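# Move tube rack from fume hood to bench, close sash

## Task

Take the tube rack out of the fume hood and set it on the bench so that nothing of it sticks out beyond the bench's front edge or either side edge. The rack must stand upright with each tube seated all the way down in a hole. Close the fume hood sash completely. It fails if the rack or any tube touches the floor, or if the robot falls over or is left leaning. It only counts if everything stays in place after the robot lets go.

## Robot and tools

ROBOT. A base that can drive in any direction carries a column about 1.75 m high. A carriage on the column (lift_m, 0 to 1 m) holds two identical six-joint arms, each with a two-finger gripper. The arm bases sit about 0.57 m + lift_m above the floor, and carriage parts hang about 0.15 m lower. A hand reaches about 0.78 m from its shoulder but only about 0.38 m below its arm base. A hand is about 0.16 m long, 0.1 m wide and 0.14 m wide when open. Parked joints 1 to 6 are 0, 0.05, 0.05, 1.45, 0, 0; parked, the robot is about 0.95 m wide and 0.7 m long. Cameras: carriage_camera (fixed, facing forward, tilted about 20 degrees down), left_wrist_camera and right_wrist_camera (looking beyond the fingertips). The wheel motors are weak (2 N m), so pushing stops the base easily.

FRAMES. Base frame: origin on the floor below the base centre, x forward, y left, z up. left_hand and right_hand are the midpoints between each hand's pads, in this frame. quat_wxyz rotates base axes into hand axes: hand z runs along the fingers, the fingers open along hand y; a hand pointing straight up with joints 1, 5 and 6 at 0 reads (1, 0, 0, 0). The odometry frame is the base frame where the scene started; base_odometry counts wheel turns, so slip shows up as motion. Heading is positive to the left, within -3.142 to 3.142.

execute_actions. Arguments: actions (a list holding one action, or empty to just get state and pictures) and cameras (list of carriage_camera, left_wrist_camera, right_wrist_camera or all; omitted, null or all gives every camera, [] gives none). An action may have base, joints or both; their motions start together. base holds exactly one command, an offset from where the base last reported itself: translate_m (metres, forward positive, -2 to 2), strafe_m (metres, left positive, -2 to 2) or rotate_rad (radians, counter-clockwise positive, -6.3 to 6.3). joints is one object for both arms, keyed by joint name, each value an absolute target: lift_m 0 to 1 m; left_/right_joint1_rad -2.617 to 3.054 (swing about vertical, 0 ahead, positive left); joint2_rad 0 to 3.141 (shoulder: 0 upper arm back and level, 1.57 vertical, 3.14 forward and level); joint3_rad 0 to 3.141 (elbow: 0 folded, 3.14 straight); joint4_rad -1.57 to 1.57 (wrist pitch, positive lifts fingertips); joint5_rad -1.57 to 1.57 (wrist yaw, positive turns fingertips to the right, opposite to joint 1); joint6_rad -2.094 to 2.094 (roll about finger axis, positive clockwise viewed from forearm); left_/right_gripper_m 0 to 0.093 m (pad gap). Tolerances for done: lift 0.004, joint1 0.02, joint2 and joint3 0.055, joint4 0.04, joint5 and joint6 0.02, gripper 0.004. Each action runs at most 15 s. Unknown keys or out-of-range numbers get the whole call refused. Joints left out may still be chasing older targets. Once a result shows a stop, the rest of that reply's motion calls are skipped.

wait: seconds, 0 to 10; commands nothing and returns state and images. zoom_image: camera plus region [x0, y0, x1, y1] in pixels of that camera's latest full 504x504 image, origin top-left, at most 504 by 504. finished_scene: scene, the current scene's number; it ends the scene permanently after the last command is held and reports success.

RESULTS. base_status and joint_status: done (reached; for the base, wheels turned the full amount even if slipping; a move of a millimetre or two may fall short yet say done), off_target (resting away from target, maybe still pushing; normal for a gripper holding something), contact_stop or time_out (target dropped, holds in place). joint command not followed, usually with a cause line, means a self-collision check withheld an arm's targets (the gripper part still runs); those joints show not_followed and may be retried on later actions. on_its_own lists things the call did not command; held at is the held target, not the position. motor_effort is percent of maximum, positive toward higher values, peak in brackets; it is biased and noisy. Falling lift effort while lowering means a hand or load is resting on something. drive_wheels larger at rest than after a free drive means the base is still pressing. Motor temperatures list each arm's joints in joint_positions order. ARM HIT means an arm struck the robot hard.

CONTACT. The base stops on contact when wheels strain or an arm joint is forced out of place, but arms are not watched during turns or usually when an arm joint is also commanded, and the base can roll about 0.3 m further. Arms and grippers have no contact stop and snap to target once freed. After a blocked drive, back off about 0.2 m along the reverse path (or turn back), again if still pressed; a retry may be needed. Beware the column hitting a table edge the base slipped under; reversing into one can tip the robot.

CAUTIONS. Hand readings drift, more at long reach; a level hand sags 10 to 17 cm under 1 kg. Grip force is about 45 to 60 N per pad. Never let the arms collide or press on each other. To untangle, move only the withheld arm away first, then the other in a later call. The robot topples easily with a high carriage, extended arms, loads, pulling or abrupt stops; no sensor shows lean, only pictures. Outstretched arms heat fast, and the robot keeps holding while you compose replies: MOTOR HOT appears at 75 C, at 90 C that arm halts for 10 s (limit_stop_at_motor_heat; resend targets), at 100 C the arm goes limp and drops. Objects may occasionally get nudged. Avoid drops, slips, slams and hard pushes. Release the rack and move clear before finishing.

Each tool is called after "Call:" in YAML: its name, and indented under it one key for each argument.

## Session

I'll start by checking the current state of the robot and the scene.

Call:
execute_actions:
  actions: []

Scene clock: 0.00 s.
Motor temperatures (°C, as the motors report them): left_arm=[29 27 31 30 30 28] | right_arm=[29 30 29 29 30 28]
base_odometry: x=+0.000 y=+0.000 heading=+0.000 (m, m, rad; odometry frame)
base_status: not commanded
joint_positions: lift_m=+0.298 left_joint1_rad=+0.022 left_joint2_rad=+0.034 left_joint3_rad=+0.064 left_joint4_rad=+1.426 left_joint5_rad=-0.009 left_joint6_rad=+0.015 left_gripper_m=+0.095 right_joint1_rad=+0.015 right_joint2_rad=+0.070 right_joint3_rad=+0.028 right_joint4_rad=+1.495 right_joint5_rad=+0.041 right_joint6_rad=+0.039 right_gripper_m=+0.095
joint_status: not commanded
motor_effort: lift_m=+36 drive_wheels=-2 (%)
left_hand: x=+0.2955 y=+0.3139 z=+1.3242 quat_wxyz=(+0.998, -0.005, +0.057, +0.019) (m; base frame)
right_hand: x=+0.3011 y=-0.3183 z=+1.3159 quat_wxyz=(+0.998, +0.021, +0.059, +0.026) (m; base frame)
pictures: carriage_camera, left_wrist_camera, right_wrist_camera
Images, in order (width x height): carriage_camera 504x504, left_wrist_camera 504x504, right_wrist_camera 504x504.

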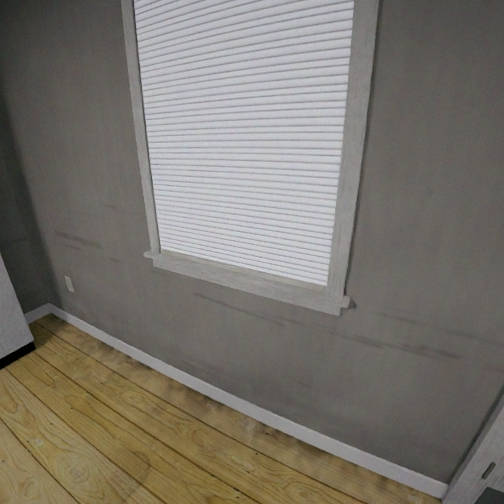

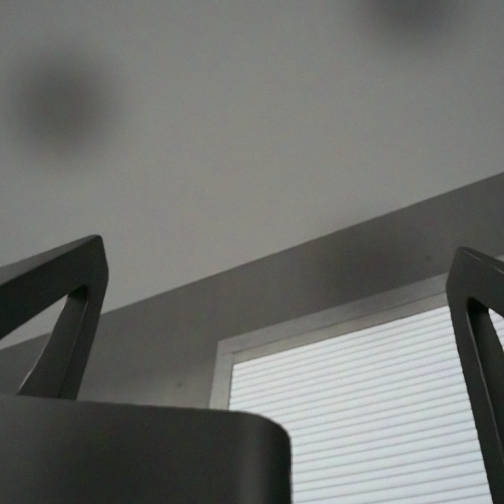

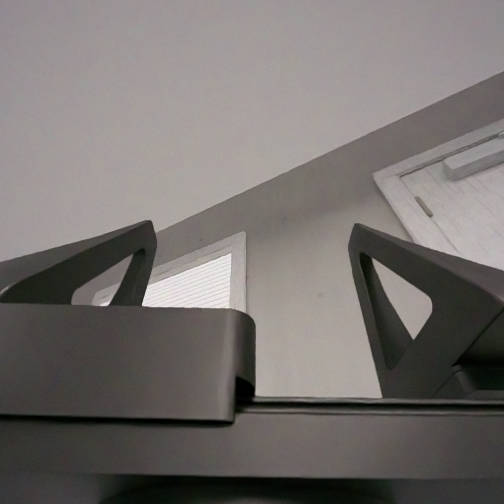

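Call:
execute_actions:
  actions:
    - {"base": {"rotate_rad": 1.4}}
  cameras: ["carriage_camera"]

Scene clock: 3.57 s.
Motor temperatures (°C, as the motors report them): left_arm=[29 28 32 30 30 28] | right_arm=[29 30 30 29 30 28]
base_odometry: x=+0.000 y=+0.000 heading=+1.399 (m, m, rad; odometry frame)
base_status: done
joint_positions: lift_m=+0.298 left_joint1_rad=+0.022 left_joint2_rad=+0.034 left_joint3_rad=+0.064 left_joint4_rad=+1.426 left_joint5_rad=-0.009 left_joint6_rad=+0.015 left_gripper_m=+0.095 right_joint1_rad=+0.015 right_joint2_rad=+0.070 right_joint3_rad=+0.028 right_joint4_rad=+1.495 right_joint5_rad=+0.041 right_joint6_rad=+0.039 right_gripper_m=+0.095
joint_status: not commanded
motor_effort: lift_m=+36(36) drive_wheels=+9(26) (%)
left_hand: x=+0.2955 y=+0.3139 z=+1.3242 quat_wxyz=(+0.998, -0.005, +0.057, +0.019) (m; base frame)
right_hand: x=+0.3011 y=-0.3183 z=+1.3159 quat_wxyz=(+0.998, +0.021, +0.059, +0.026) (m; base frame)
pictures: carriage_camera
Images, in order (width x height): carriage_camera 504x504.

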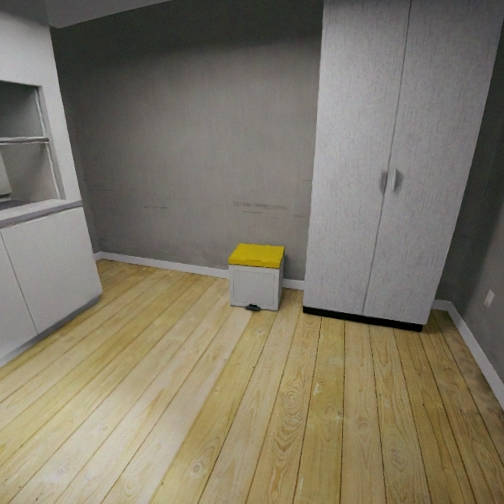

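Call:
execute_actions:
  actions:
    - {"base": {"rotate_rad": 1.0}}
  cameras: ["carriage_camera"]

Scene clock: 6.97 s.
Motor temperatures (°C, as the motors report them): left_arm=[29 28 32 30 30 28] | right_arm=[29 30 31 29 30 28]
base_odometry: x=+0.000 y=+0.000 heading=+2.397 (m, m, rad; odometry frame)
base_status: done
joint_positions: lift_m=+0.298 left_joint1_rad=+0.022 left_joint2_rad=+0.034 left_joint3_rad=+0.064 left_joint4_rad=+1.426 left_joint5_rad=-0.009 left_joint6_rad=+0.015 left_gripper_m=+0.095 right_joint1_rad=+0.015 right_joint2_rad=+0.070 right_joint3_rad=+0.028 right_joint4_rad=+1.495 right_joint5_rad=+0.041 right_joint6_rad=+0.039 right_gripper_m=+0.095
joint_status: not commanded
motor_effort: lift_m=+36(36) drive_wheels=+11(26) (%)
left_hand: x=+0.2955 y=+0.3139 z=+1.3242 quat_wxyz=(+0.998, -0.005, +0.057, +0.019) (m; base frame)
right_hand: x=+0.3011 y=-0.3183 z=+1.3159 quat_wxyz=(+0.998, +0.021, +0.059, +0.026) (m; base frame)
pictures: carriage_camera
Images, in order (width x height): carriage_camera 504x504.

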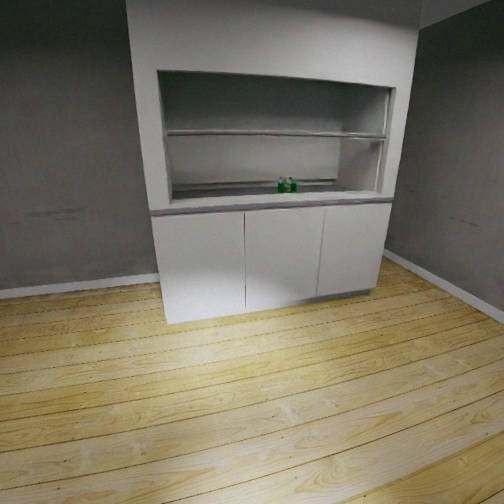

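Call:
execute_actions:
  actions:
    - {"base": {"rotate_rad": 1.4}}
  cameras: ["carriage_camera"]

Scene clock: 10.53 s.
Motor temperatures (°C, as the motors report them): left_arm=[29 28 32 30 30 28] | right_arm=[29 31 32 29 30 28]
base_odometry: x=+0.000 y=+0.000 heading=-2.487 (m, m, rad; odometry frame)
base_status: done
joint_positions: lift_m=+0.298 left_joint1_rad=+0.022 left_joint2_rad=+0.034 left_joint3_rad=+0.064 left_joint4_rad=+1.426 left_joint5_rad=-0.009 left_joint6_rad=+0.015 left_gripper_m=+0.095 right_joint1_rad=+0.015 right_joint2_rad=+0.070 right_joint3_rad=+0.028 right_joint4_rad=+1.495 right_joint5_rad=+0.041 right_joint6_rad=+0.039 right_gripper_m=+0.095
joint_status: not commanded
motor_effort: lift_m=+34(31) drive_wheels=+12(27) (%)
left_hand: x=+0.2955 y=+0.3139 z=+1.3242 quat_wxyz=(+0.998, -0.005, +0.057, +0.019) (m; base frame)
right_hand: x=+0.3011 y=-0.3183 z=+1.3159 quat_wxyz=(+0.998, +0.021, +0.059, +0.026) (m; base frame)
pictures: carriage_camera
Images, in order (width x height): carriage_camera 504x504.

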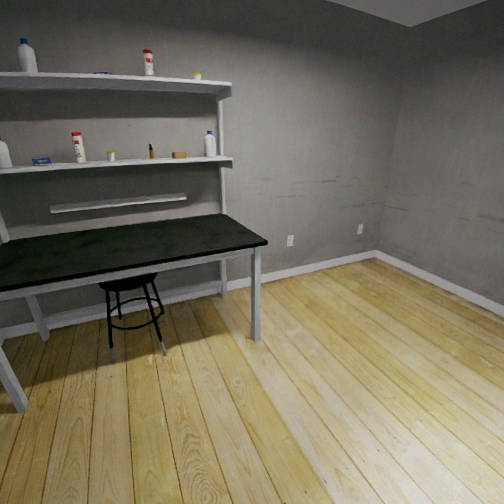

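Call:
execute_actions:
  actions:
    - {"base": {"rotate_rad": -1.15}}
  cameras: ["carriage_camera"]

Scene clock: 16.17 s.
Motor temperatures (°C, as the motors report them): left_arm=[29 28 33 30 30 28] | right_arm=[29 31 32 29 30 28]
base_odometry: x=+0.000 y=+0.000 heading=+2.647 (m, m, rad; odometry frame)
base_status: done
joint_positions: lift_m=+0.298 left_joint1_rad=+0.022 left_joint2_rad=+0.034 left_joint3_rad=+0.064 left_joint4_rad=+1.426 left_joint5_rad=-0.010 left_joint6_rad=+0.015 left_gripper_m=+0.095 right_joint1_rad=+0.015 right_joint2_rad=+0.070 right_joint3_rad=+0.028 right_joint4_rad=+1.495 right_joint5_rad=+0.041 right_joint6_rad=+0.039 right_gripper_m=+0.095
joint_status: not commanded
motor_effort: lift_m=+33(36) drive_wheels=+10(27) (%)
left_hand: x=+0.2955 y=+0.3139 z=+1.3242 quat_wxyz=(+0.998, -0.005, +0.057, +0.019) (m; base frame)
right_hand: x=+0.3011 y=-0.3183 z=+1.3159 quat_wxyz=(+0.998, +0.021, +0.059, +0.026) (m; base frame)
pictures: carriage_camera
Images, in order (width x height): carriage_camera 504x504.

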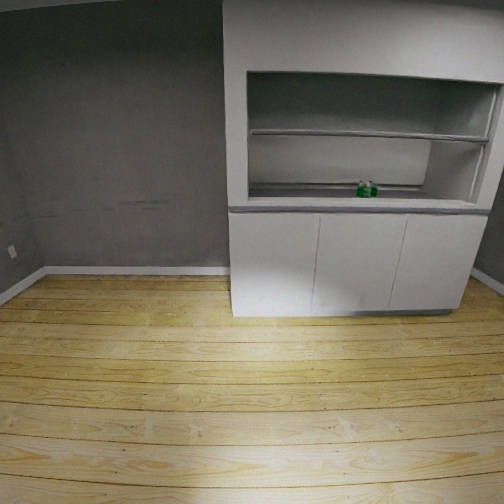

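Call:
execute_actions:
  actions:
    - {"base": {"strafe_m": -0.9}}
  cameras: ["carriage_camera"]

Call:
execute_actions:
  actions:
    - {"base": {"translate_m": 1.0}}
  cameras: ["carriage_camera"]

Scene clock: 24.07 s.
Motor temperatures (°C, as the motors report them): left_arm=[29 28 34 30 30 28] | right_arm=[29 31 34 29 30 28]
base_odometry: x=+0.428 y=+0.792 heading=+2.646 (m, m, rad; odometry frame)
base_status: done
joint_positions: lift_m=+0.298 left_joint1_rad=+0.022 left_joint2_rad=+0.034 left_joint3_rad=+0.064 left_joint4_rad=+1.426 left_joint5_rad=-0.010 left_joint6_rad=+0.015 left_gripper_m=+0.095 right_joint1_rad=+0.015 right_joint2_rad=+0.070 right_joint3_rad=+0.028 right_joint4_rad=+1.495 right_joint5_rad=+0.041 right_joint6_rad=+0.039 right_gripper_m=+0.095
joint_status: not commanded
motor_effort: lift_m=+34(36) drive_wheels=-7(28) (%)
left_hand: x=+0.2955 y=+0.3139 z=+1.3242 quat_wxyz=(+0.998, -0.005, +0.057, +0.019) (m; base frame)
right_hand: x=+0.3011 y=-0.3183 z=+1.3159 quat_wxyz=(+0.998, +0.021, +0.059, +0.026) (m; base frame)
pictures: carriage_camera
Images, in order (width x height): carriage_camera 504x504.

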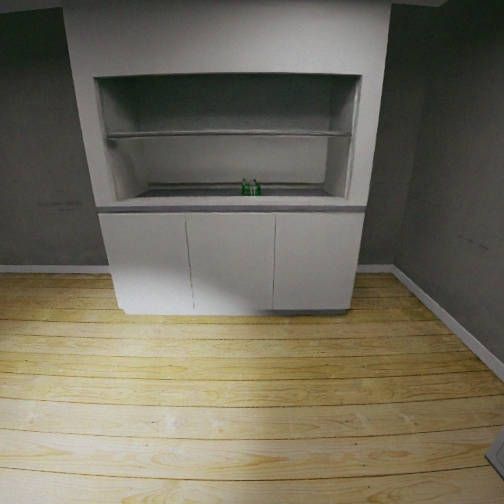

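Scene clock: 28.50 s.
Motor temperatures (°C, as the motors report them): left_arm=[29 29 34 30 30 28] | right_arm=[29 31 34 29 30 28]
base_odometry: x=-0.452 y=+1.268 heading=+2.646 (m, m, rad; odometry frame)
base_status: done
joint_positions: lift_m=+0.298 left_joint1_rad=+0.022 left_joint2_rad=+0.034 left_joint3_rad=+0.064 left_joint4_rad=+1.427 left_joint5_rad=-0.010 left_joint6_rad=+0.015 left_gripper_m=+0.095 right_joint1_rad=+0.015 right_joint2_rad=+0.070 right_joint3_rad=+0.028 right_joint4_rad=+1.497 right_joint5_rad=+0.041 right_joint6_rad=+0.039 right_gripper_m=+0.095
joint_status: not commanded
motor_effort: lift_m=+36(32) drive_wheels=-2(25) (%)
left_hand: x=+0.2954 y=+0.3139 z=+1.3243 quat_wxyz=(+0.998, -0.005, +0.057, +0.019) (m; base frame)
right_hand: x=+0.3008 y=-0.3183 z=+1.3159 quat_wxyz=(+0.998, +0.021, +0.058, +0.026) (m; base frame)
pictures: carriage_camera
Images, in order (width x height): carriage_camera 504x504.

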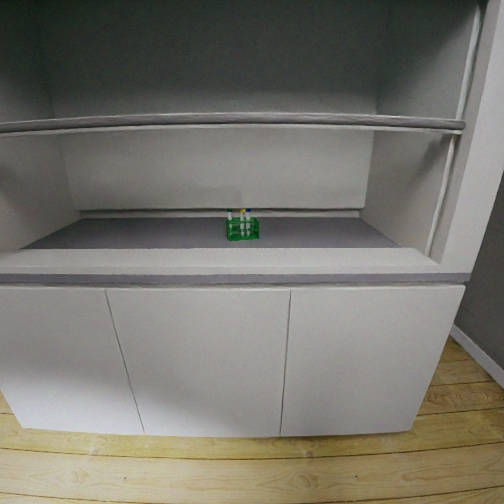

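Call:
zoom_image:
  camera: "carriage_camera"
  region: [190, 180, 300, 260]

Region (190, 180, 300, 260) of carriage_camera's 504x504 image, scaled by 4.582, with more detail than that image has; it fills the top 367 rows of this view, and the rest is white.

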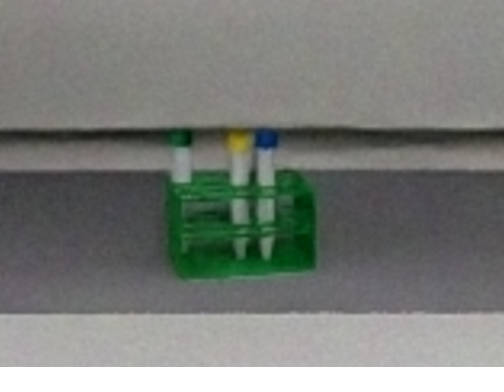

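Call:
execute_actions:
  actions:
    - {"base": {"translate_m": 0.4}}
  cameras: ["carriage_camera"]

Call:
zoom_image:
  camera: "carriage_camera"
  region: [170, 190, 320, 300]

Scene clock: 34.70 s.
Motor temperatures (°C, as the motors report them): left_arm=[29 29 35 30 30 28] | right_arm=[29 32 35 29 30 28]
base_odometry: x=-0.803 y=+1.459 heading=+2.645 (m, m, rad; odometry frame)
base_status: done
joint_positions: lift_m=+0.298 left_joint1_rad=+0.022 left_joint2_rad=+0.034 left_joint3_rad=+0.064 left_joint4_rad=+1.427 left_joint5_rad=-0.010 left_joint6_rad=+0.015 left_gripper_m=+0.095 right_joint1_rad=+0.015 right_joint2_rad=+0.070 right_joint3_rad=+0.028 right_joint4_rad=+1.497 right_joint5_rad=+0.041 right_joint6_rad=+0.039 right_gripper_m=+0.095
joint_status: not commanded
motor_effort: lift_m=+39(37) drive_wheels=-5(28) (%)
left_hand: x=+0.2953 y=+0.3139 z=+1.3243 quat_wxyz=(+0.998, -0.005, +0.057, +0.019) (m; base frame)
right_hand: x=+0.3007 y=-0.3183 z=+1.3159 quat_wxyz=(+0.998, +0.021, +0.058, +0.026) (m; base frame)
pictures: carriage_camera
Images, in order (width x height): carriage_camera 504x504.

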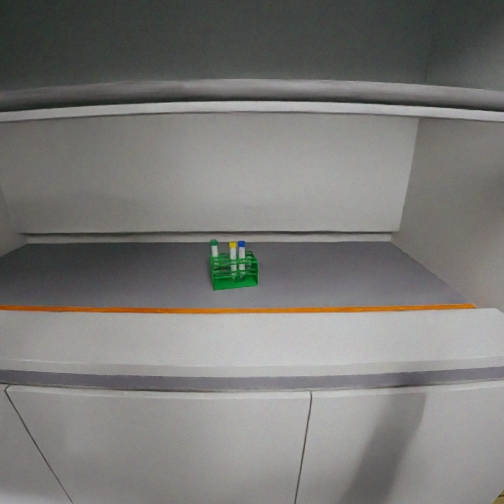

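Region (170, 190, 320, 300) of carriage_camera's 504x504 image, scaled by 3.360, with more detail than that image has; it fills the top 370 rows of this view, and the rest is white.

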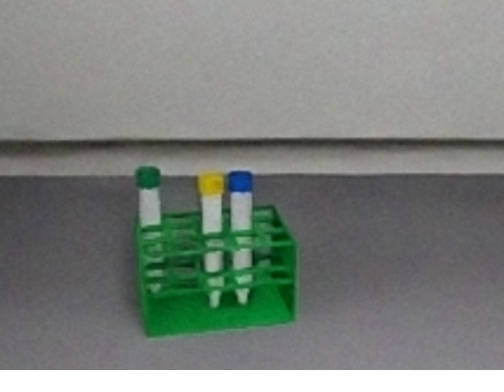

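Call:
execute_actions:
  actions:
    - {"joints": {"right_joint2_rad": 2.2, "right_joint3_rad": 1.9, "right_joint4_rad": 0.3, "right_joint5_rad": -1.5, "right_gripper_m": 0.093}}

Scene clock: 46.97 s.
Motor temperatures (°C, as the motors report them): left_arm=[29 29 35 30 30 28] | right_arm=[29 33 36 30 30 28]
base_odometry: x=-0.802 y=+1.458 heading=+2.645 (m, m, rad; odometry frame)
base_status: not commanded
joint_positions: lift_m=+0.298 left_joint1_rad=+0.022 left_joint2_rad=+0.034 left_joint3_rad=+0.064 left_joint4_rad=+1.426 left_joint5_rad=-0.009 left_joint6_rad=+0.015 left_gripper_m=+0.095 right_joint1_rad=+0.062 right_joint2_rad=+1.645 right_joint3_rad=+1.966 right_joint4_rad=+0.611 right_joint5_rad=-1.559 right_joint6_rad=-0.051 right_gripper_m=+0.093
joint_status: right_joint2_rad off_target (ended at +1.644, target +2.200); right_joint3_rad off_target (ended at +1.966, target +1.900); right_joint4_rad off_target (ended at +0.611, target +0.300); right_joint5_rad off_target (ended at -1.559, target -1.500); the others done
motor_effort: lift_m=+33(35) drive_wheels=+24(30) (%)
left_hand: x=+0.2955 y=+0.3138 z=+1.3242 quat_wxyz=(+0.998, -0.005, +0.057, +0.019) (m; base frame)
right_hand: x=+0.5552 y=-0.1216 z=+1.4623 quat_wxyz=(+0.674, -0.679, +0.185, +0.224) (m; base frame)
pictures: carriage_camera, left_wrist_camera, right_wrist_camera
Images, in order (width x height): carriage_camera 504x504, left_wrist_camera 504x504, right_wrist_camera 504x504.

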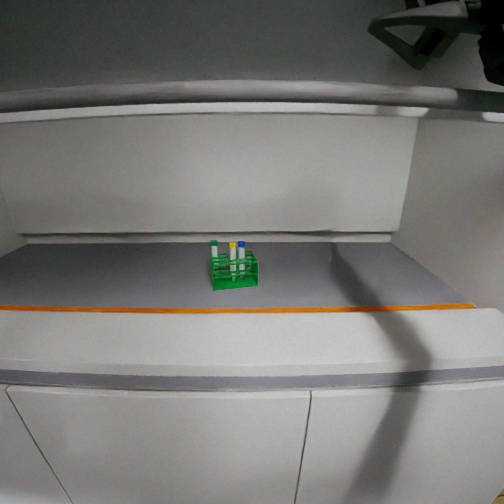

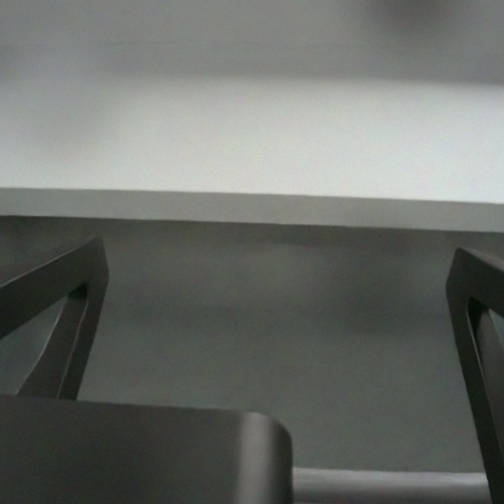

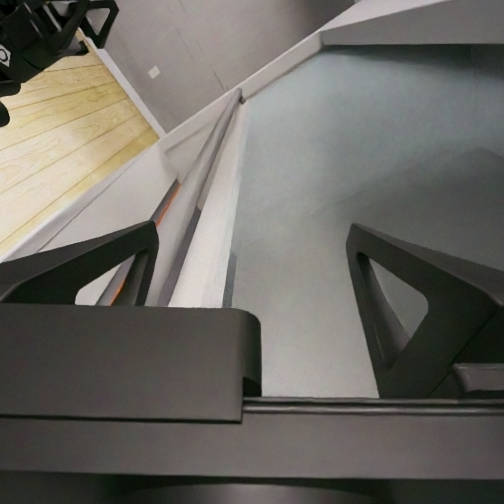

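Call:
execute_actions:
  actions:
    - {"joints": {"right_joint2_rad": 1.2, "right_joint3_rad": 0.5, "right_joint4_rad": 0.3, "right_joint5_rad": -1.5}}

Scene clock: 50.23 s.
Motor temperatures (°C, as the motors report them): left_arm=[29 29 36 30 30 28] | right_arm=[29 35 36 32 30 28]
base_odometry: x=-0.803 y=+1.459 heading=+2.645 (m, m, rad; odometry frame)
base_status: not commanded
joint_positions: lift_m=+0.298 left_joint1_rad=+0.022 left_joint2_rad=+0.034 left_joint3_rad=+0.064 left_joint4_rad=+1.426 left_joint5_rad=-0.009 left_joint6_rad=+0.015 left_gripper_m=+0.095 right_joint1_rad=+0.019 right_joint2_rad=+1.228 right_joint3_rad=+0.510 right_joint4_rad=+0.319 right_joint5_rad=-1.491 right_joint6_rad=+0.031 right_gripper_m=+0.093
joint_status: all done
motor_effort: lift_m=+31(42) drive_wheels=+0(22) (%)
left_hand: x=+0.2955 y=+0.3138 z=+1.3244 quat_wxyz=(+0.998, -0.005, +0.057, +0.019) (m; base frame)
right_hand: x=+0.5009 y=-0.1357 z=+1.1024 quat_wxyz=(+0.392, -0.371, +0.614, +0.575) (m; base frame)
pictures: carriage_camera, left_wrist_camera, right_wrist_camera
Images, in order (width x height): carriage_camera 504x504, left_wrist_camera 504x504, right_wrist_camera 504x504.

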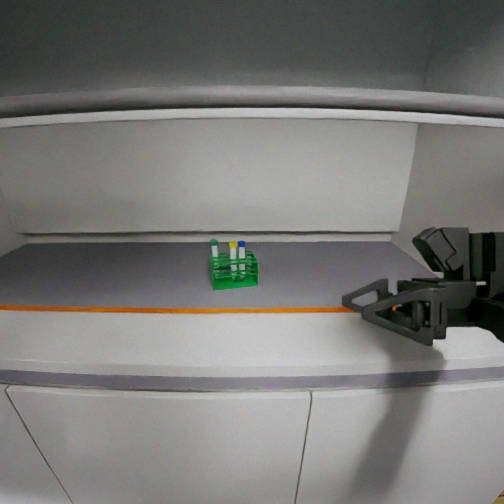

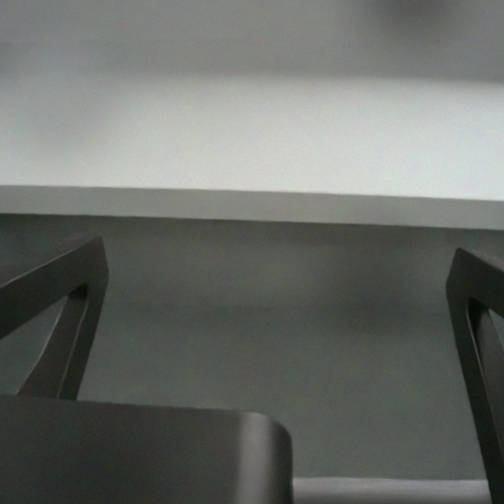

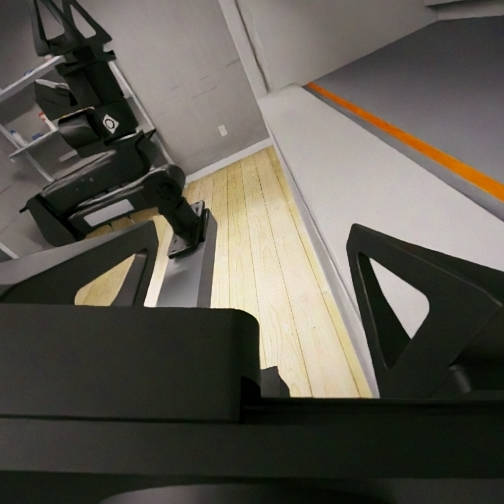

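Call:
execute_actions:
  actions:
    - {"joints": {"lift_m": 0.35, "right_joint2_rad": 2.565, "right_joint3_rad": 1.41, "right_joint4_rad": 1.155, "right_joint5_rad": -1.55}}
  cameras: ["carriage_camera", "right_wrist_camera"]

Scene clock: 57.03 s.
Motor temperatures (°C, as the motors report them): left_arm=[29 29 36 30 30 28] | right_arm=[29 36 36 32 30 28]
base_odometry: x=-0.803 y=+1.459 heading=+2.645 (m, m, rad; odometry frame)
base_status: not commanded
joint_positions: lift_m=+0.350 left_joint1_rad=+0.022 left_joint2_rad=+0.034 left_joint3_rad=+0.064 left_joint4_rad=+1.426 left_joint5_rad=-0.009 left_joint6_rad=+0.015 left_gripper_m=+0.095 right_joint1_rad=+0.019 right_joint2_rad=+2.563 right_joint3_rad=+1.394 right_joint4_rad=+1.138 right_joint5_rad=-1.547 right_joint6_rad=+0.033 right_gripper_m=+0.093
joint_status: all done
motor_effort: lift_m=+40(40) drive_wheels=+3(0) (%)
left_hand: x=+0.2955 y=+0.3139 z=+1.3766 quat_wxyz=(+0.998, -0.005, +0.057, +0.019) (m; base frame)
right_hand: x=+0.7349 y=-0.1307 z=+0.9960 quat_wxyz=(+0.485, -0.483, +0.517, +0.514) (m; base frame)
pictures: carriage_camera, right_wrist_camera
Images, in order (width x height): carriage_camera 504x504, right_wrist_camera 504x504.

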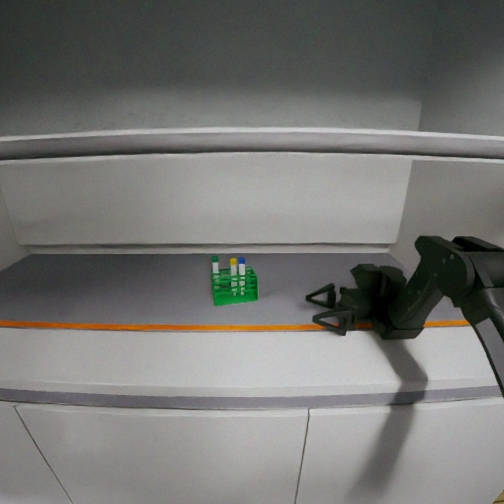

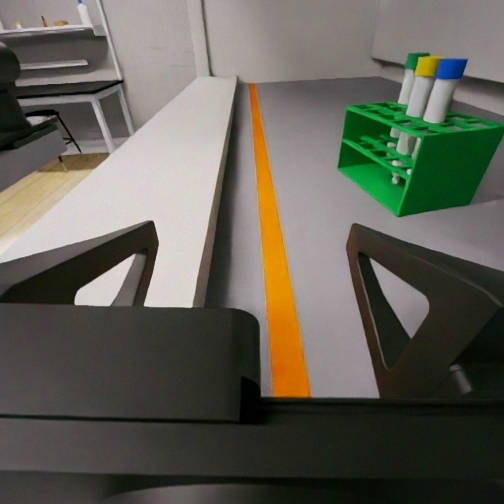

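Call:
execute_actions:
  actions:
    - {"base": {"translate_m": 0.17}}
  cameras: ["carriage_camera", "right_wrist_camera"]

Scene clock: 61.30 s.
Motor temperatures (°C, as the motors report them): left_arm=[29 29 36 30 30 28] | right_arm=[29 39 37 33 30 28]
base_odometry: x=-0.952 y=+1.540 heading=+2.644 (m, m, rad; odometry frame)
base_status: done
joint_positions: lift_m=+0.350 left_joint1_rad=+0.022 left_joint2_rad=+0.034 left_joint3_rad=+0.064 left_joint4_rad=+1.426 left_joint5_rad=-0.009 left_joint6_rad=+0.015 left_gripper_m=+0.095 right_joint1_rad=+0.019 right_joint2_rad=+2.563 right_joint3_rad=+1.394 right_joint4_rad=+1.141 right_joint5_rad=-1.547 right_joint6_rad=+0.033 right_gripper_m=+0.093
joint_status: not commanded
motor_effort: lift_m=+30(32) drive_wheels=-2(27) (%)
left_hand: x=+0.2955 y=+0.3139 z=+1.3766 quat_wxyz=(+0.998, -0.005, +0.057, +0.019) (m; base frame)
right_hand: x=+0.7349 y=-0.1309 z=+0.9962 quat_wxyz=(+0.486, -0.484, +0.516, +0.514) (m; base frame)
pictures: carriage_camera, right_wrist_camera
Images, in order (width x height): carriage_camera 504x504, right_wrist_camera 504x504.

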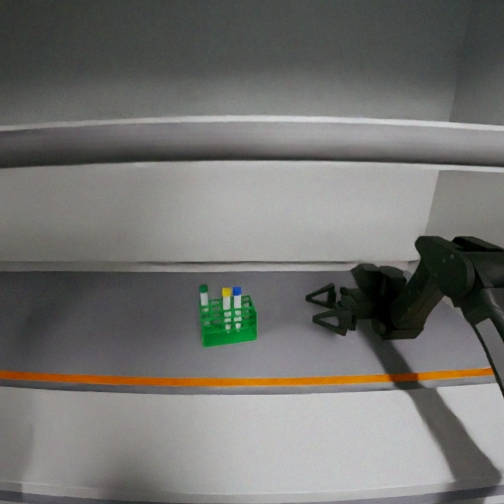

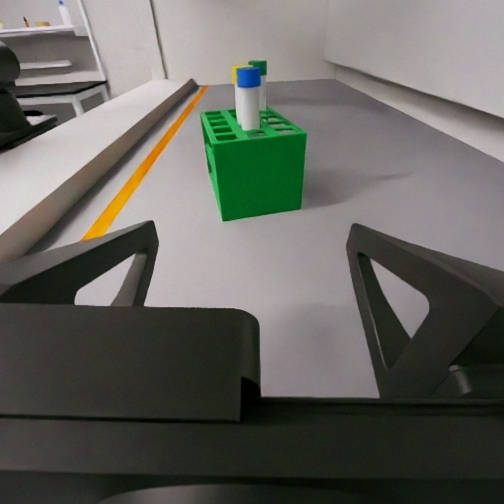

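Call:
execute_actions:
  actions:
    - {"joints": {"lift_m": 0.315}}
  cameras: ["carriage_camera", "right_wrist_camera"]

Scene clock: 64.57 s.
Motor temperatures (°C, as the motors report them): left_arm=[29 29 36 30 30 28] | right_arm=[29 42 37 33 30 28]
base_odometry: x=-0.952 y=+1.540 heading=+2.644 (m, m, rad; odometry frame)
base_status: not commanded
joint_positions: lift_m=+0.315 left_joint1_rad=+0.022 left_joint2_rad=+0.034 left_joint3_rad=+0.064 left_joint4_rad=+1.426 left_joint5_rad=-0.009 left_joint6_rad=+0.015 left_gripper_m=+0.095 right_joint1_rad=+0.019 right_joint2_rad=+2.566 right_joint3_rad=+1.401 right_joint4_rad=+1.153 right_joint5_rad=-1.548 right_joint6_rad=+0.031 right_gripper_m=+0.093
joint_status: all done
motor_effort: lift_m=+34(35) drive_wheels=+4(5) (%)
left_hand: x=+0.2955 y=+0.3139 z=+1.3418 quat_wxyz=(+0.998, -0.005, +0.057, +0.019) (m; base frame)
right_hand: x=+0.7361 y=-0.1309 z=+0.9628 quat_wxyz=(+0.490, -0.488, +0.512, +0.510) (m; base frame)
pictures: carriage_camera, right_wrist_camera
Images, in order (width x height): carriage_camera 504x504, right_wrist_camera 504x504.

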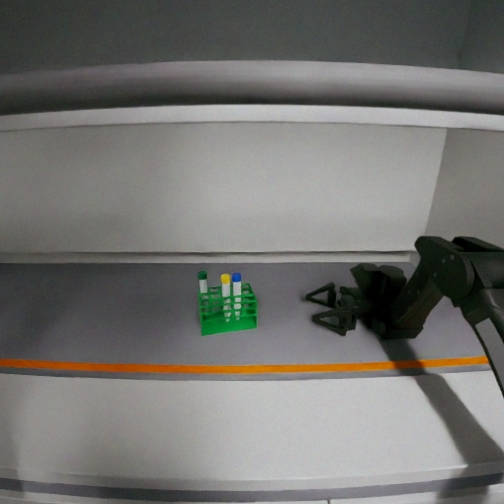

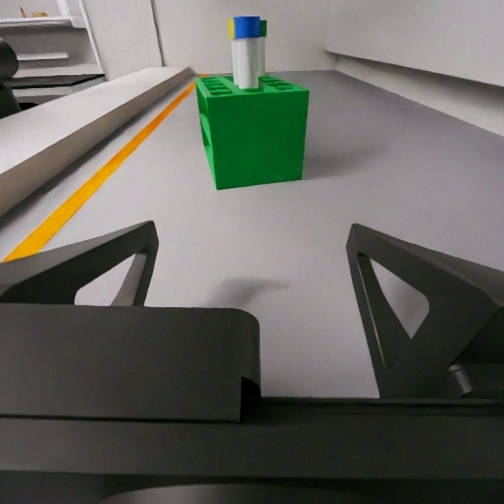

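Call:
execute_actions:
  actions:
    - {"base": {"strafe_m": 0.09}}
  cameras: ["carriage_camera", "right_wrist_camera"]

Scene clock: 67.17 s.
Motor temperatures (°C, as the motors report them): left_arm=[29 29 36 30 30 28] | right_arm=[29 43 37 33 30 28]
base_odometry: x=-0.996 y=+1.461 heading=+2.644 (m, m, rad; odometry frame)
base_status: done
joint_positions: lift_m=+0.315 left_joint1_rad=+0.022 left_joint2_rad=+0.034 left_joint3_rad=+0.064 left_joint4_rad=+1.426 left_joint5_rad=-0.009 left_joint6_rad=+0.015 left_gripper_m=+0.095 right_joint1_rad=+0.016 right_joint2_rad=+2.566 right_joint3_rad=+1.401 right_joint4_rad=+1.153 right_joint5_rad=-1.548 right_joint6_rad=+0.032 right_gripper_m=+0.093
joint_status: not commanded
motor_effort: lift_m=+36(38) drive_wheels=-1(25) (%)
left_hand: x=+0.2955 y=+0.3139 z=+1.3418 quat_wxyz=(+0.998, -0.005, +0.057, +0.019) (m; base frame)
right_hand: x=+0.7366 y=-0.1321 z=+0.9628 quat_wxyz=(+0.491, -0.487, +0.512, +0.509) (m; base frame)
pictures: carriage_camera, right_wrist_camera
Images, in order (width x height): carriage_camera 504x504, right_wrist_camera 504x504.

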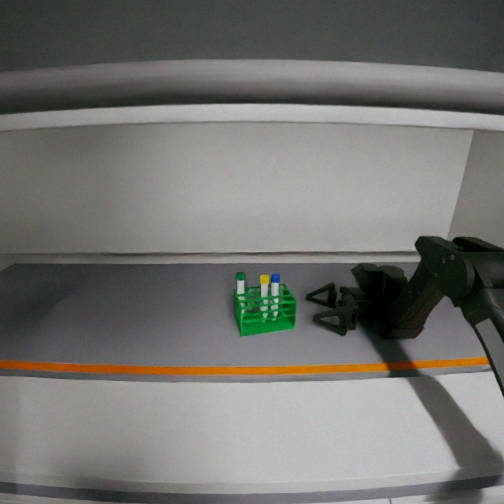

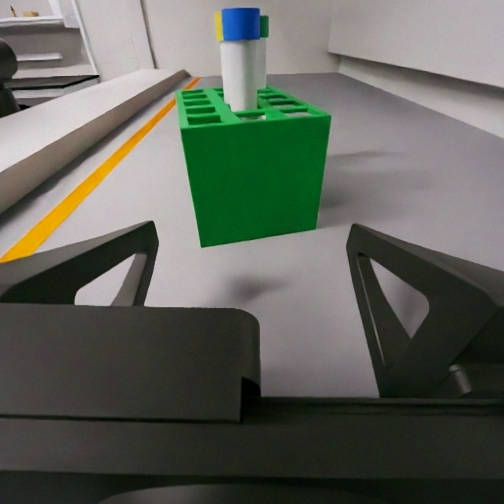

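Call:
execute_actions:
  actions:
    - {"base": {"strafe_m": 0.06}}
  cameras: ["carriage_camera", "right_wrist_camera"]

Scene clock: 69.63 s.
Motor temperatures (°C, as the motors report them): left_arm=[29 29 36 30 30 28] | right_arm=[29 45 37 33 30 28]
base_odometry: x=-1.024 y=+1.409 heading=+2.644 (m, m, rad; odometry frame)
base_status: done
joint_positions: lift_m=+0.315 left_joint1_rad=+0.022 left_joint2_rad=+0.034 left_joint3_rad=+0.064 left_joint4_rad=+1.426 left_joint5_rad=-0.009 left_joint6_rad=+0.015 left_gripper_m=+0.095 right_joint1_rad=+0.017 right_joint2_rad=+2.566 right_joint3_rad=+1.401 right_joint4_rad=+1.153 right_joint5_rad=-1.548 right_joint6_rad=+0.032 right_gripper_m=+0.093
joint_status: not commanded
motor_effort: lift_m=+34(34) drive_wheels=+3(29) (%)
left_hand: x=+0.2955 y=+0.3139 z=+1.3418 quat_wxyz=(+0.998, -0.005, +0.057, +0.019) (m; base frame)
right_hand: x=+0.7366 y=-0.1319 z=+0.9628 quat_wxyz=(+0.490, -0.488, +0.512, +0.509) (m; base frame)
pictures: carriage_camera, right_wrist_camera
Images, in order (width x height): carriage_camera 504x504, right_wrist_camera 504x504.

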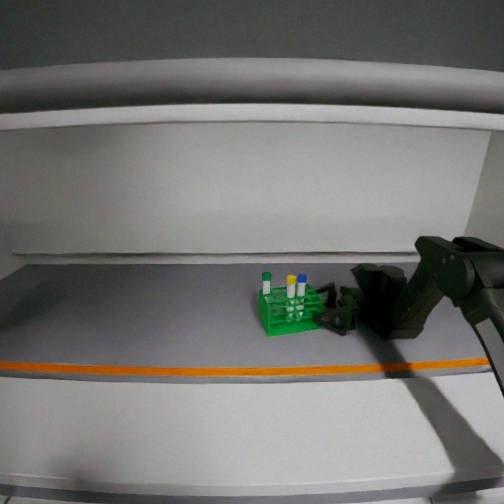

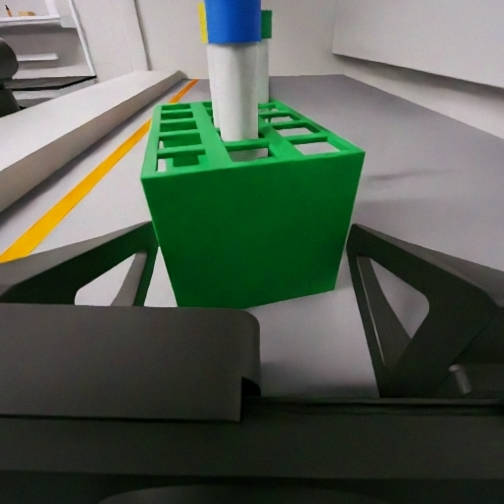

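Call:
execute_actions:
  actions:
    - {"base": {"strafe_m": 0.04}}
  cameras: ["carriage_camera", "right_wrist_camera"]

Scene clock: 71.77 s.
Motor temperatures (°C, as the motors report them): left_arm=[29 29 37 30 30 28] | right_arm=[29 46 37 33 30 28]
base_odometry: x=-1.044 y=+1.374 heading=+2.644 (m, m, rad; odometry frame)
base_status: done
joint_positions: lift_m=+0.315 left_joint1_rad=+0.022 left_joint2_rad=+0.034 left_joint3_rad=+0.064 left_joint4_rad=+1.426 left_joint5_rad=-0.009 left_joint6_rad=+0.015 left_gripper_m=+0.095 right_joint1_rad=+0.015 right_joint2_rad=+2.566 right_joint3_rad=+1.401 right_joint4_rad=+1.153 right_joint5_rad=-1.548 right_joint6_rad=+0.032 right_gripper_m=+0.093
joint_status: not commanded
motor_effort: lift_m=+33(30) drive_wheels=+3(28) (%)
left_hand: x=+0.2955 y=+0.3139 z=+1.3418 quat_wxyz=(+0.998, -0.005, +0.057, +0.019) (m; base frame)
right_hand: x=+0.7368 y=-0.1326 z=+0.9628 quat_wxyz=(+0.491, -0.487, +0.513, +0.509) (m; base frame)
pictures: carriage_camera, right_wrist_camera
Images, in order (width x height): carriage_camera 504x504, right_wrist_camera 504x504.

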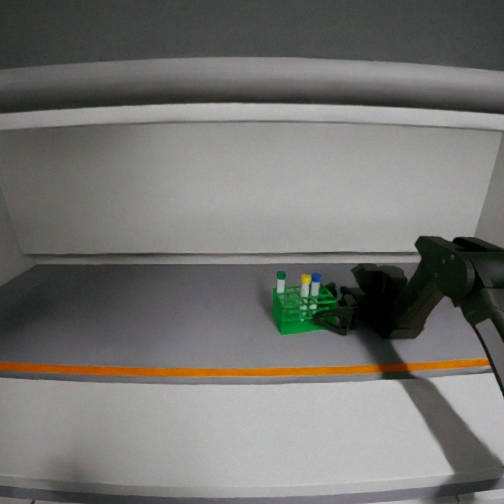

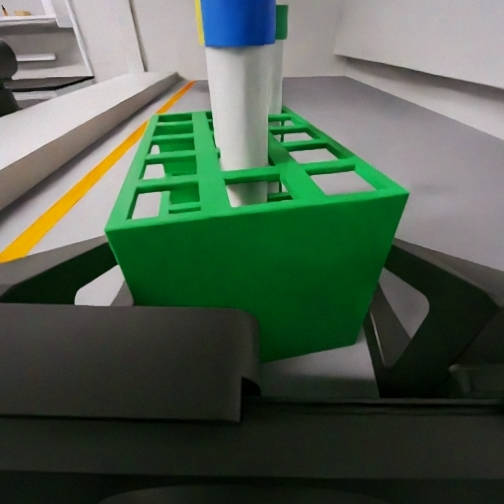

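Now close the gripper on the rack.

Call:
execute_actions:
  actions:
    - {"joints": {"right_gripper_m": 0.06}}
  cameras: ["carriage_camera", "right_wrist_camera"]

Scene clock: 73.33 s.
Motor temperatures (°C, as the motors report them): left_arm=[29 29 37 30 30 28] | right_arm=[29 47 37 33 30 28]
base_odometry: x=-1.044 y=+1.374 heading=+2.644 (m, m, rad; odometry frame)
base_status: not commanded
joint_positions: lift_m=+0.315 left_joint1_rad=+0.022 left_joint2_rad=+0.034 left_joint3_rad=+0.064 left_joint4_rad=+1.426 left_joint5_rad=-0.009 left_joint6_rad=+0.015 left_gripper_m=+0.095 right_joint1_rad=+0.015 right_joint2_rad=+2.566 right_joint3_rad=+1.401 right_joint4_rad=+1.153 right_joint5_rad=-1.548 right_joint6_rad=+0.032 right_gripper_m=+0.082
joint_status: right_gripper_m off_target (ended at +0.082, target +0.060)
motor_effort: lift_m=+27(34) drive_wheels=+0(1) (%)
left_hand: x=+0.2955 y=+0.3139 z=+1.3418 quat_wxyz=(+0.998, -0.005, +0.057, +0.019) (m; base frame)
right_hand: x=+0.7368 y=-0.1326 z=+0.9628 quat_wxyz=(+0.491, -0.487, +0.513, +0.509) (m; base frame)
pictures: carriage_camera, right_wrist_camera
Images, in order (width x height): carriage_camera 504x504, right_wrist_camera 504x504.

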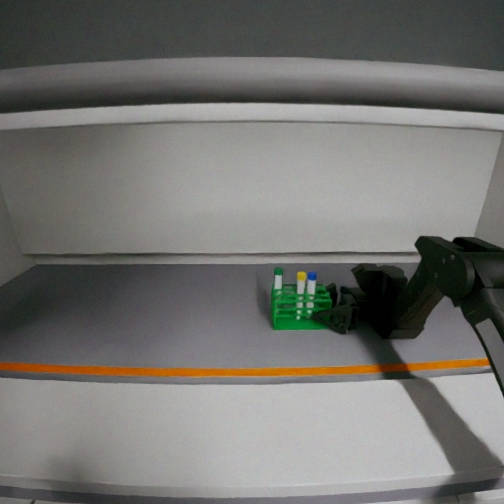

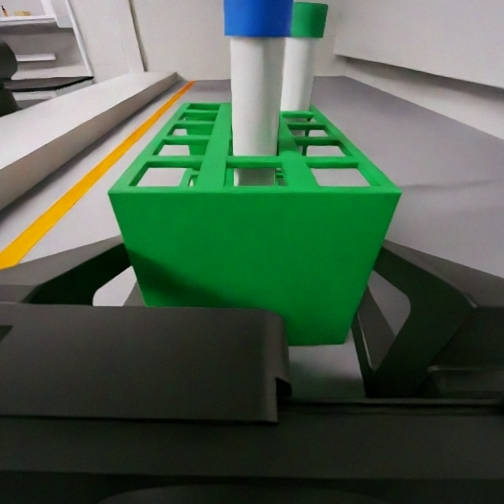

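Call:
execute_actions:
  actions:
    - {"joints": {"lift_m": 0.37, "right_gripper_m": 0.06}}
  cameras: ["carriage_camera", "right_wrist_camera"]

Scene clock: 78.07 s.
Motor temperatures (°C, as the motors report them): left_arm=[29 29 37 30 30 28] | right_arm=[29 50 38 33 30 28]
base_odometry: x=-1.044 y=+1.374 heading=+2.644 (m, m, rad; odometry frame)
base_status: not commanded
joint_positions: lift_m=+0.370 left_joint1_rad=+0.022 left_joint2_rad=+0.034 left_joint3_rad=+0.064 left_joint4_rad=+1.425 left_joint5_rad=-0.009 left_joint6_rad=+0.015 left_gripper_m=+0.095 right_joint1_rad=+0.015 right_joint2_rad=+2.565 right_joint3_rad=+1.401 right_joint4_rad=+1.151 right_joint5_rad=-1.549 right_joint6_rad=+0.033 right_gripper_m=+0.082
joint_status: right_gripper_m off_target (ended at +0.082, target +0.060); the others done
motor_effort: lift_m=+30(46) drive_wheels=+0(3) (%)
left_hand: x=+0.2956 y=+0.3139 z=+1.3965 quat_wxyz=(+0.998, -0.005, +0.058, +0.019) (m; base frame)
right_hand: x=+0.7368 y=-0.1326 z=+1.0179 quat_wxyz=(+0.490, -0.487, +0.513, +0.509) (m; base frame)
pictures: carriage_camera, right_wrist_camera
Images, in order (width x height): carriage_camera 504x504, right_wrist_camera 504x504.

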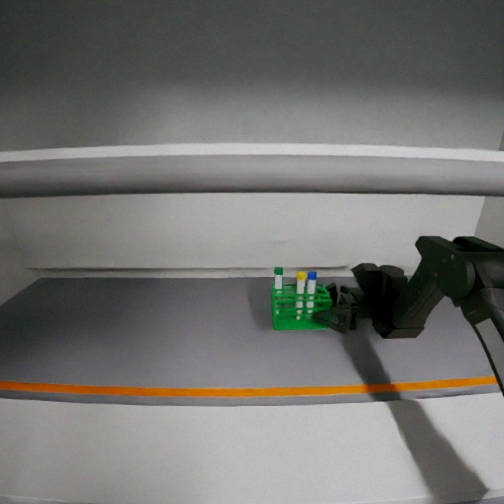

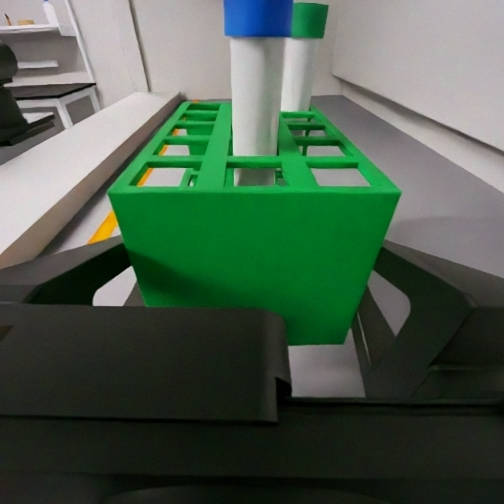

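Call:
execute_actions:
  actions:
    - {"base": {"translate_m": -0.5}}
  cameras: ["carriage_camera", "right_wrist_camera"]

Scene clock: 82.90 s.
Motor temperatures (°C, as the motors report them): left_arm=[29 29 37 30 30 28] | right_arm=[29 52 38 33 30 28]
base_odometry: x=-0.604 y=+1.135 heading=+2.644 (m, m, rad; odometry frame)
base_status: done
joint_positions: lift_m=+0.370 left_joint1_rad=+0.022 left_joint2_rad=+0.034 left_joint3_rad=+0.064 left_joint4_rad=+1.425 left_joint5_rad=-0.009 left_joint6_rad=+0.015 left_gripper_m=+0.095 right_joint1_rad=+0.015 right_joint2_rad=+2.565 right_joint3_rad=+1.401 right_joint4_rad=+1.151 right_joint5_rad=-1.548 right_joint6_rad=+0.033 right_gripper_m=+0.082
joint_status: not commanded
motor_effort: lift_m=+36(35) drive_wheels=-4(25) (%)
left_hand: x=+0.2956 y=+0.3139 z=+1.3965 quat_wxyz=(+0.998, -0.005, +0.058, +0.019) (m; base frame)
right_hand: x=+0.7368 y=-0.1326 z=+1.0179 quat_wxyz=(+0.490, -0.487, +0.513, +0.509) (m; base frame)
pictures: carriage_camera, right_wrist_camera
Images, in order (width x height): carriage_camera 504x504, right_wrist_camera 504x504.

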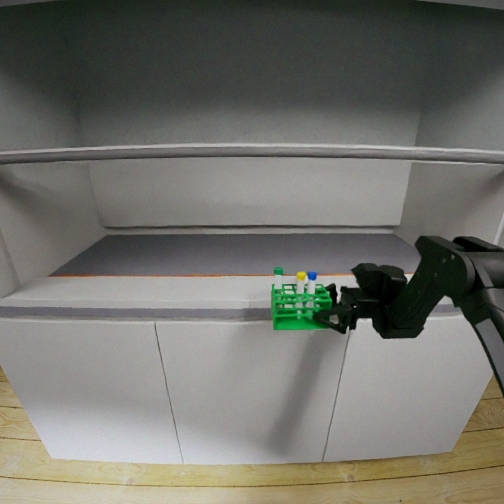

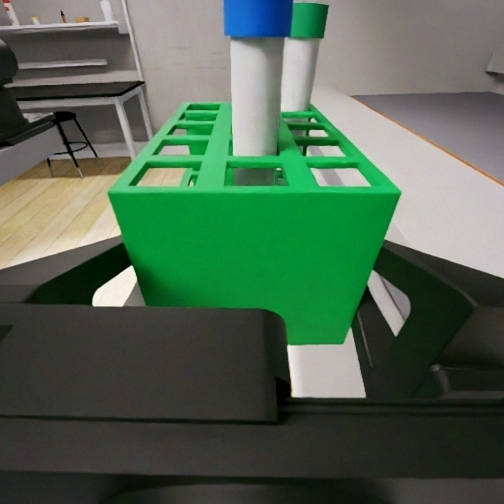

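Call:
execute_actions:
  actions:
    - {"base": {"rotate_rad": 1.571}, "joints": {"lift_m": 0.45}}
  cameras: ["carriage_camera", "right_wrist_camera"]

Scene clock: 89.53 s.
Motor temperatures (°C, as the motors report them): left_arm=[29 29 37 30 30 28] | right_arm=[29 55 38 34 30 28]
base_odometry: x=-0.605 y=+1.135 heading=-2.069 (m, m, rad; odometry frame)
base_status: done
joint_positions: lift_m=+0.450 left_joint1_rad=+0.022 left_joint2_rad=+0.034 left_joint3_rad=+0.064 left_joint4_rad=+1.425 left_joint5_rad=-0.009 left_joint6_rad=+0.015 left_gripper_m=+0.095 right_joint1_rad=+0.015 right_joint2_rad=+2.568 right_joint3_rad=+1.401 right_joint4_rad=+1.151 right_joint5_rad=-1.548 right_joint6_rad=+0.034 right_gripper_m=+0.082
joint_status: all done
motor_effort: lift_m=+34(41) drive_wheels=+12(29) (%)
left_hand: x=+0.2956 y=+0.3138 z=+1.4765 quat_wxyz=(+0.998, -0.005, +0.058, +0.019) (m; base frame)
right_hand: x=+0.7367 y=-0.1328 z=+1.0963 quat_wxyz=(+0.489, -0.486, +0.514, +0.510) (m; base frame)
pictures: carriage_camera, right_wrist_camera
Images, in order (width x height): carriage_camera 504x504, right_wrist_camera 504x504.

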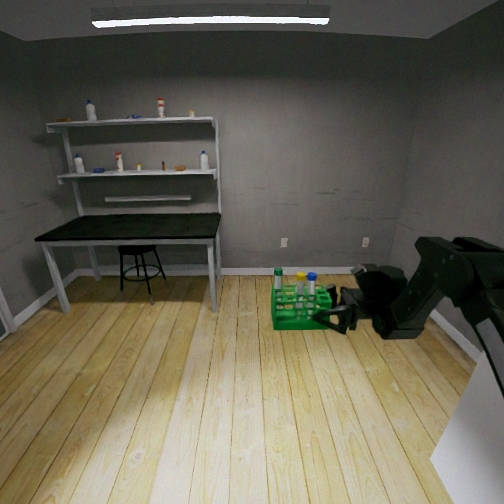

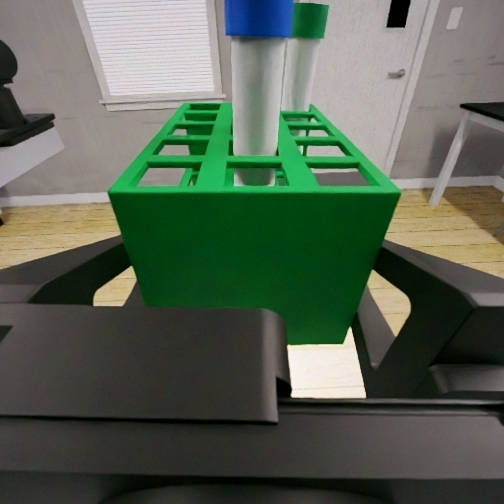

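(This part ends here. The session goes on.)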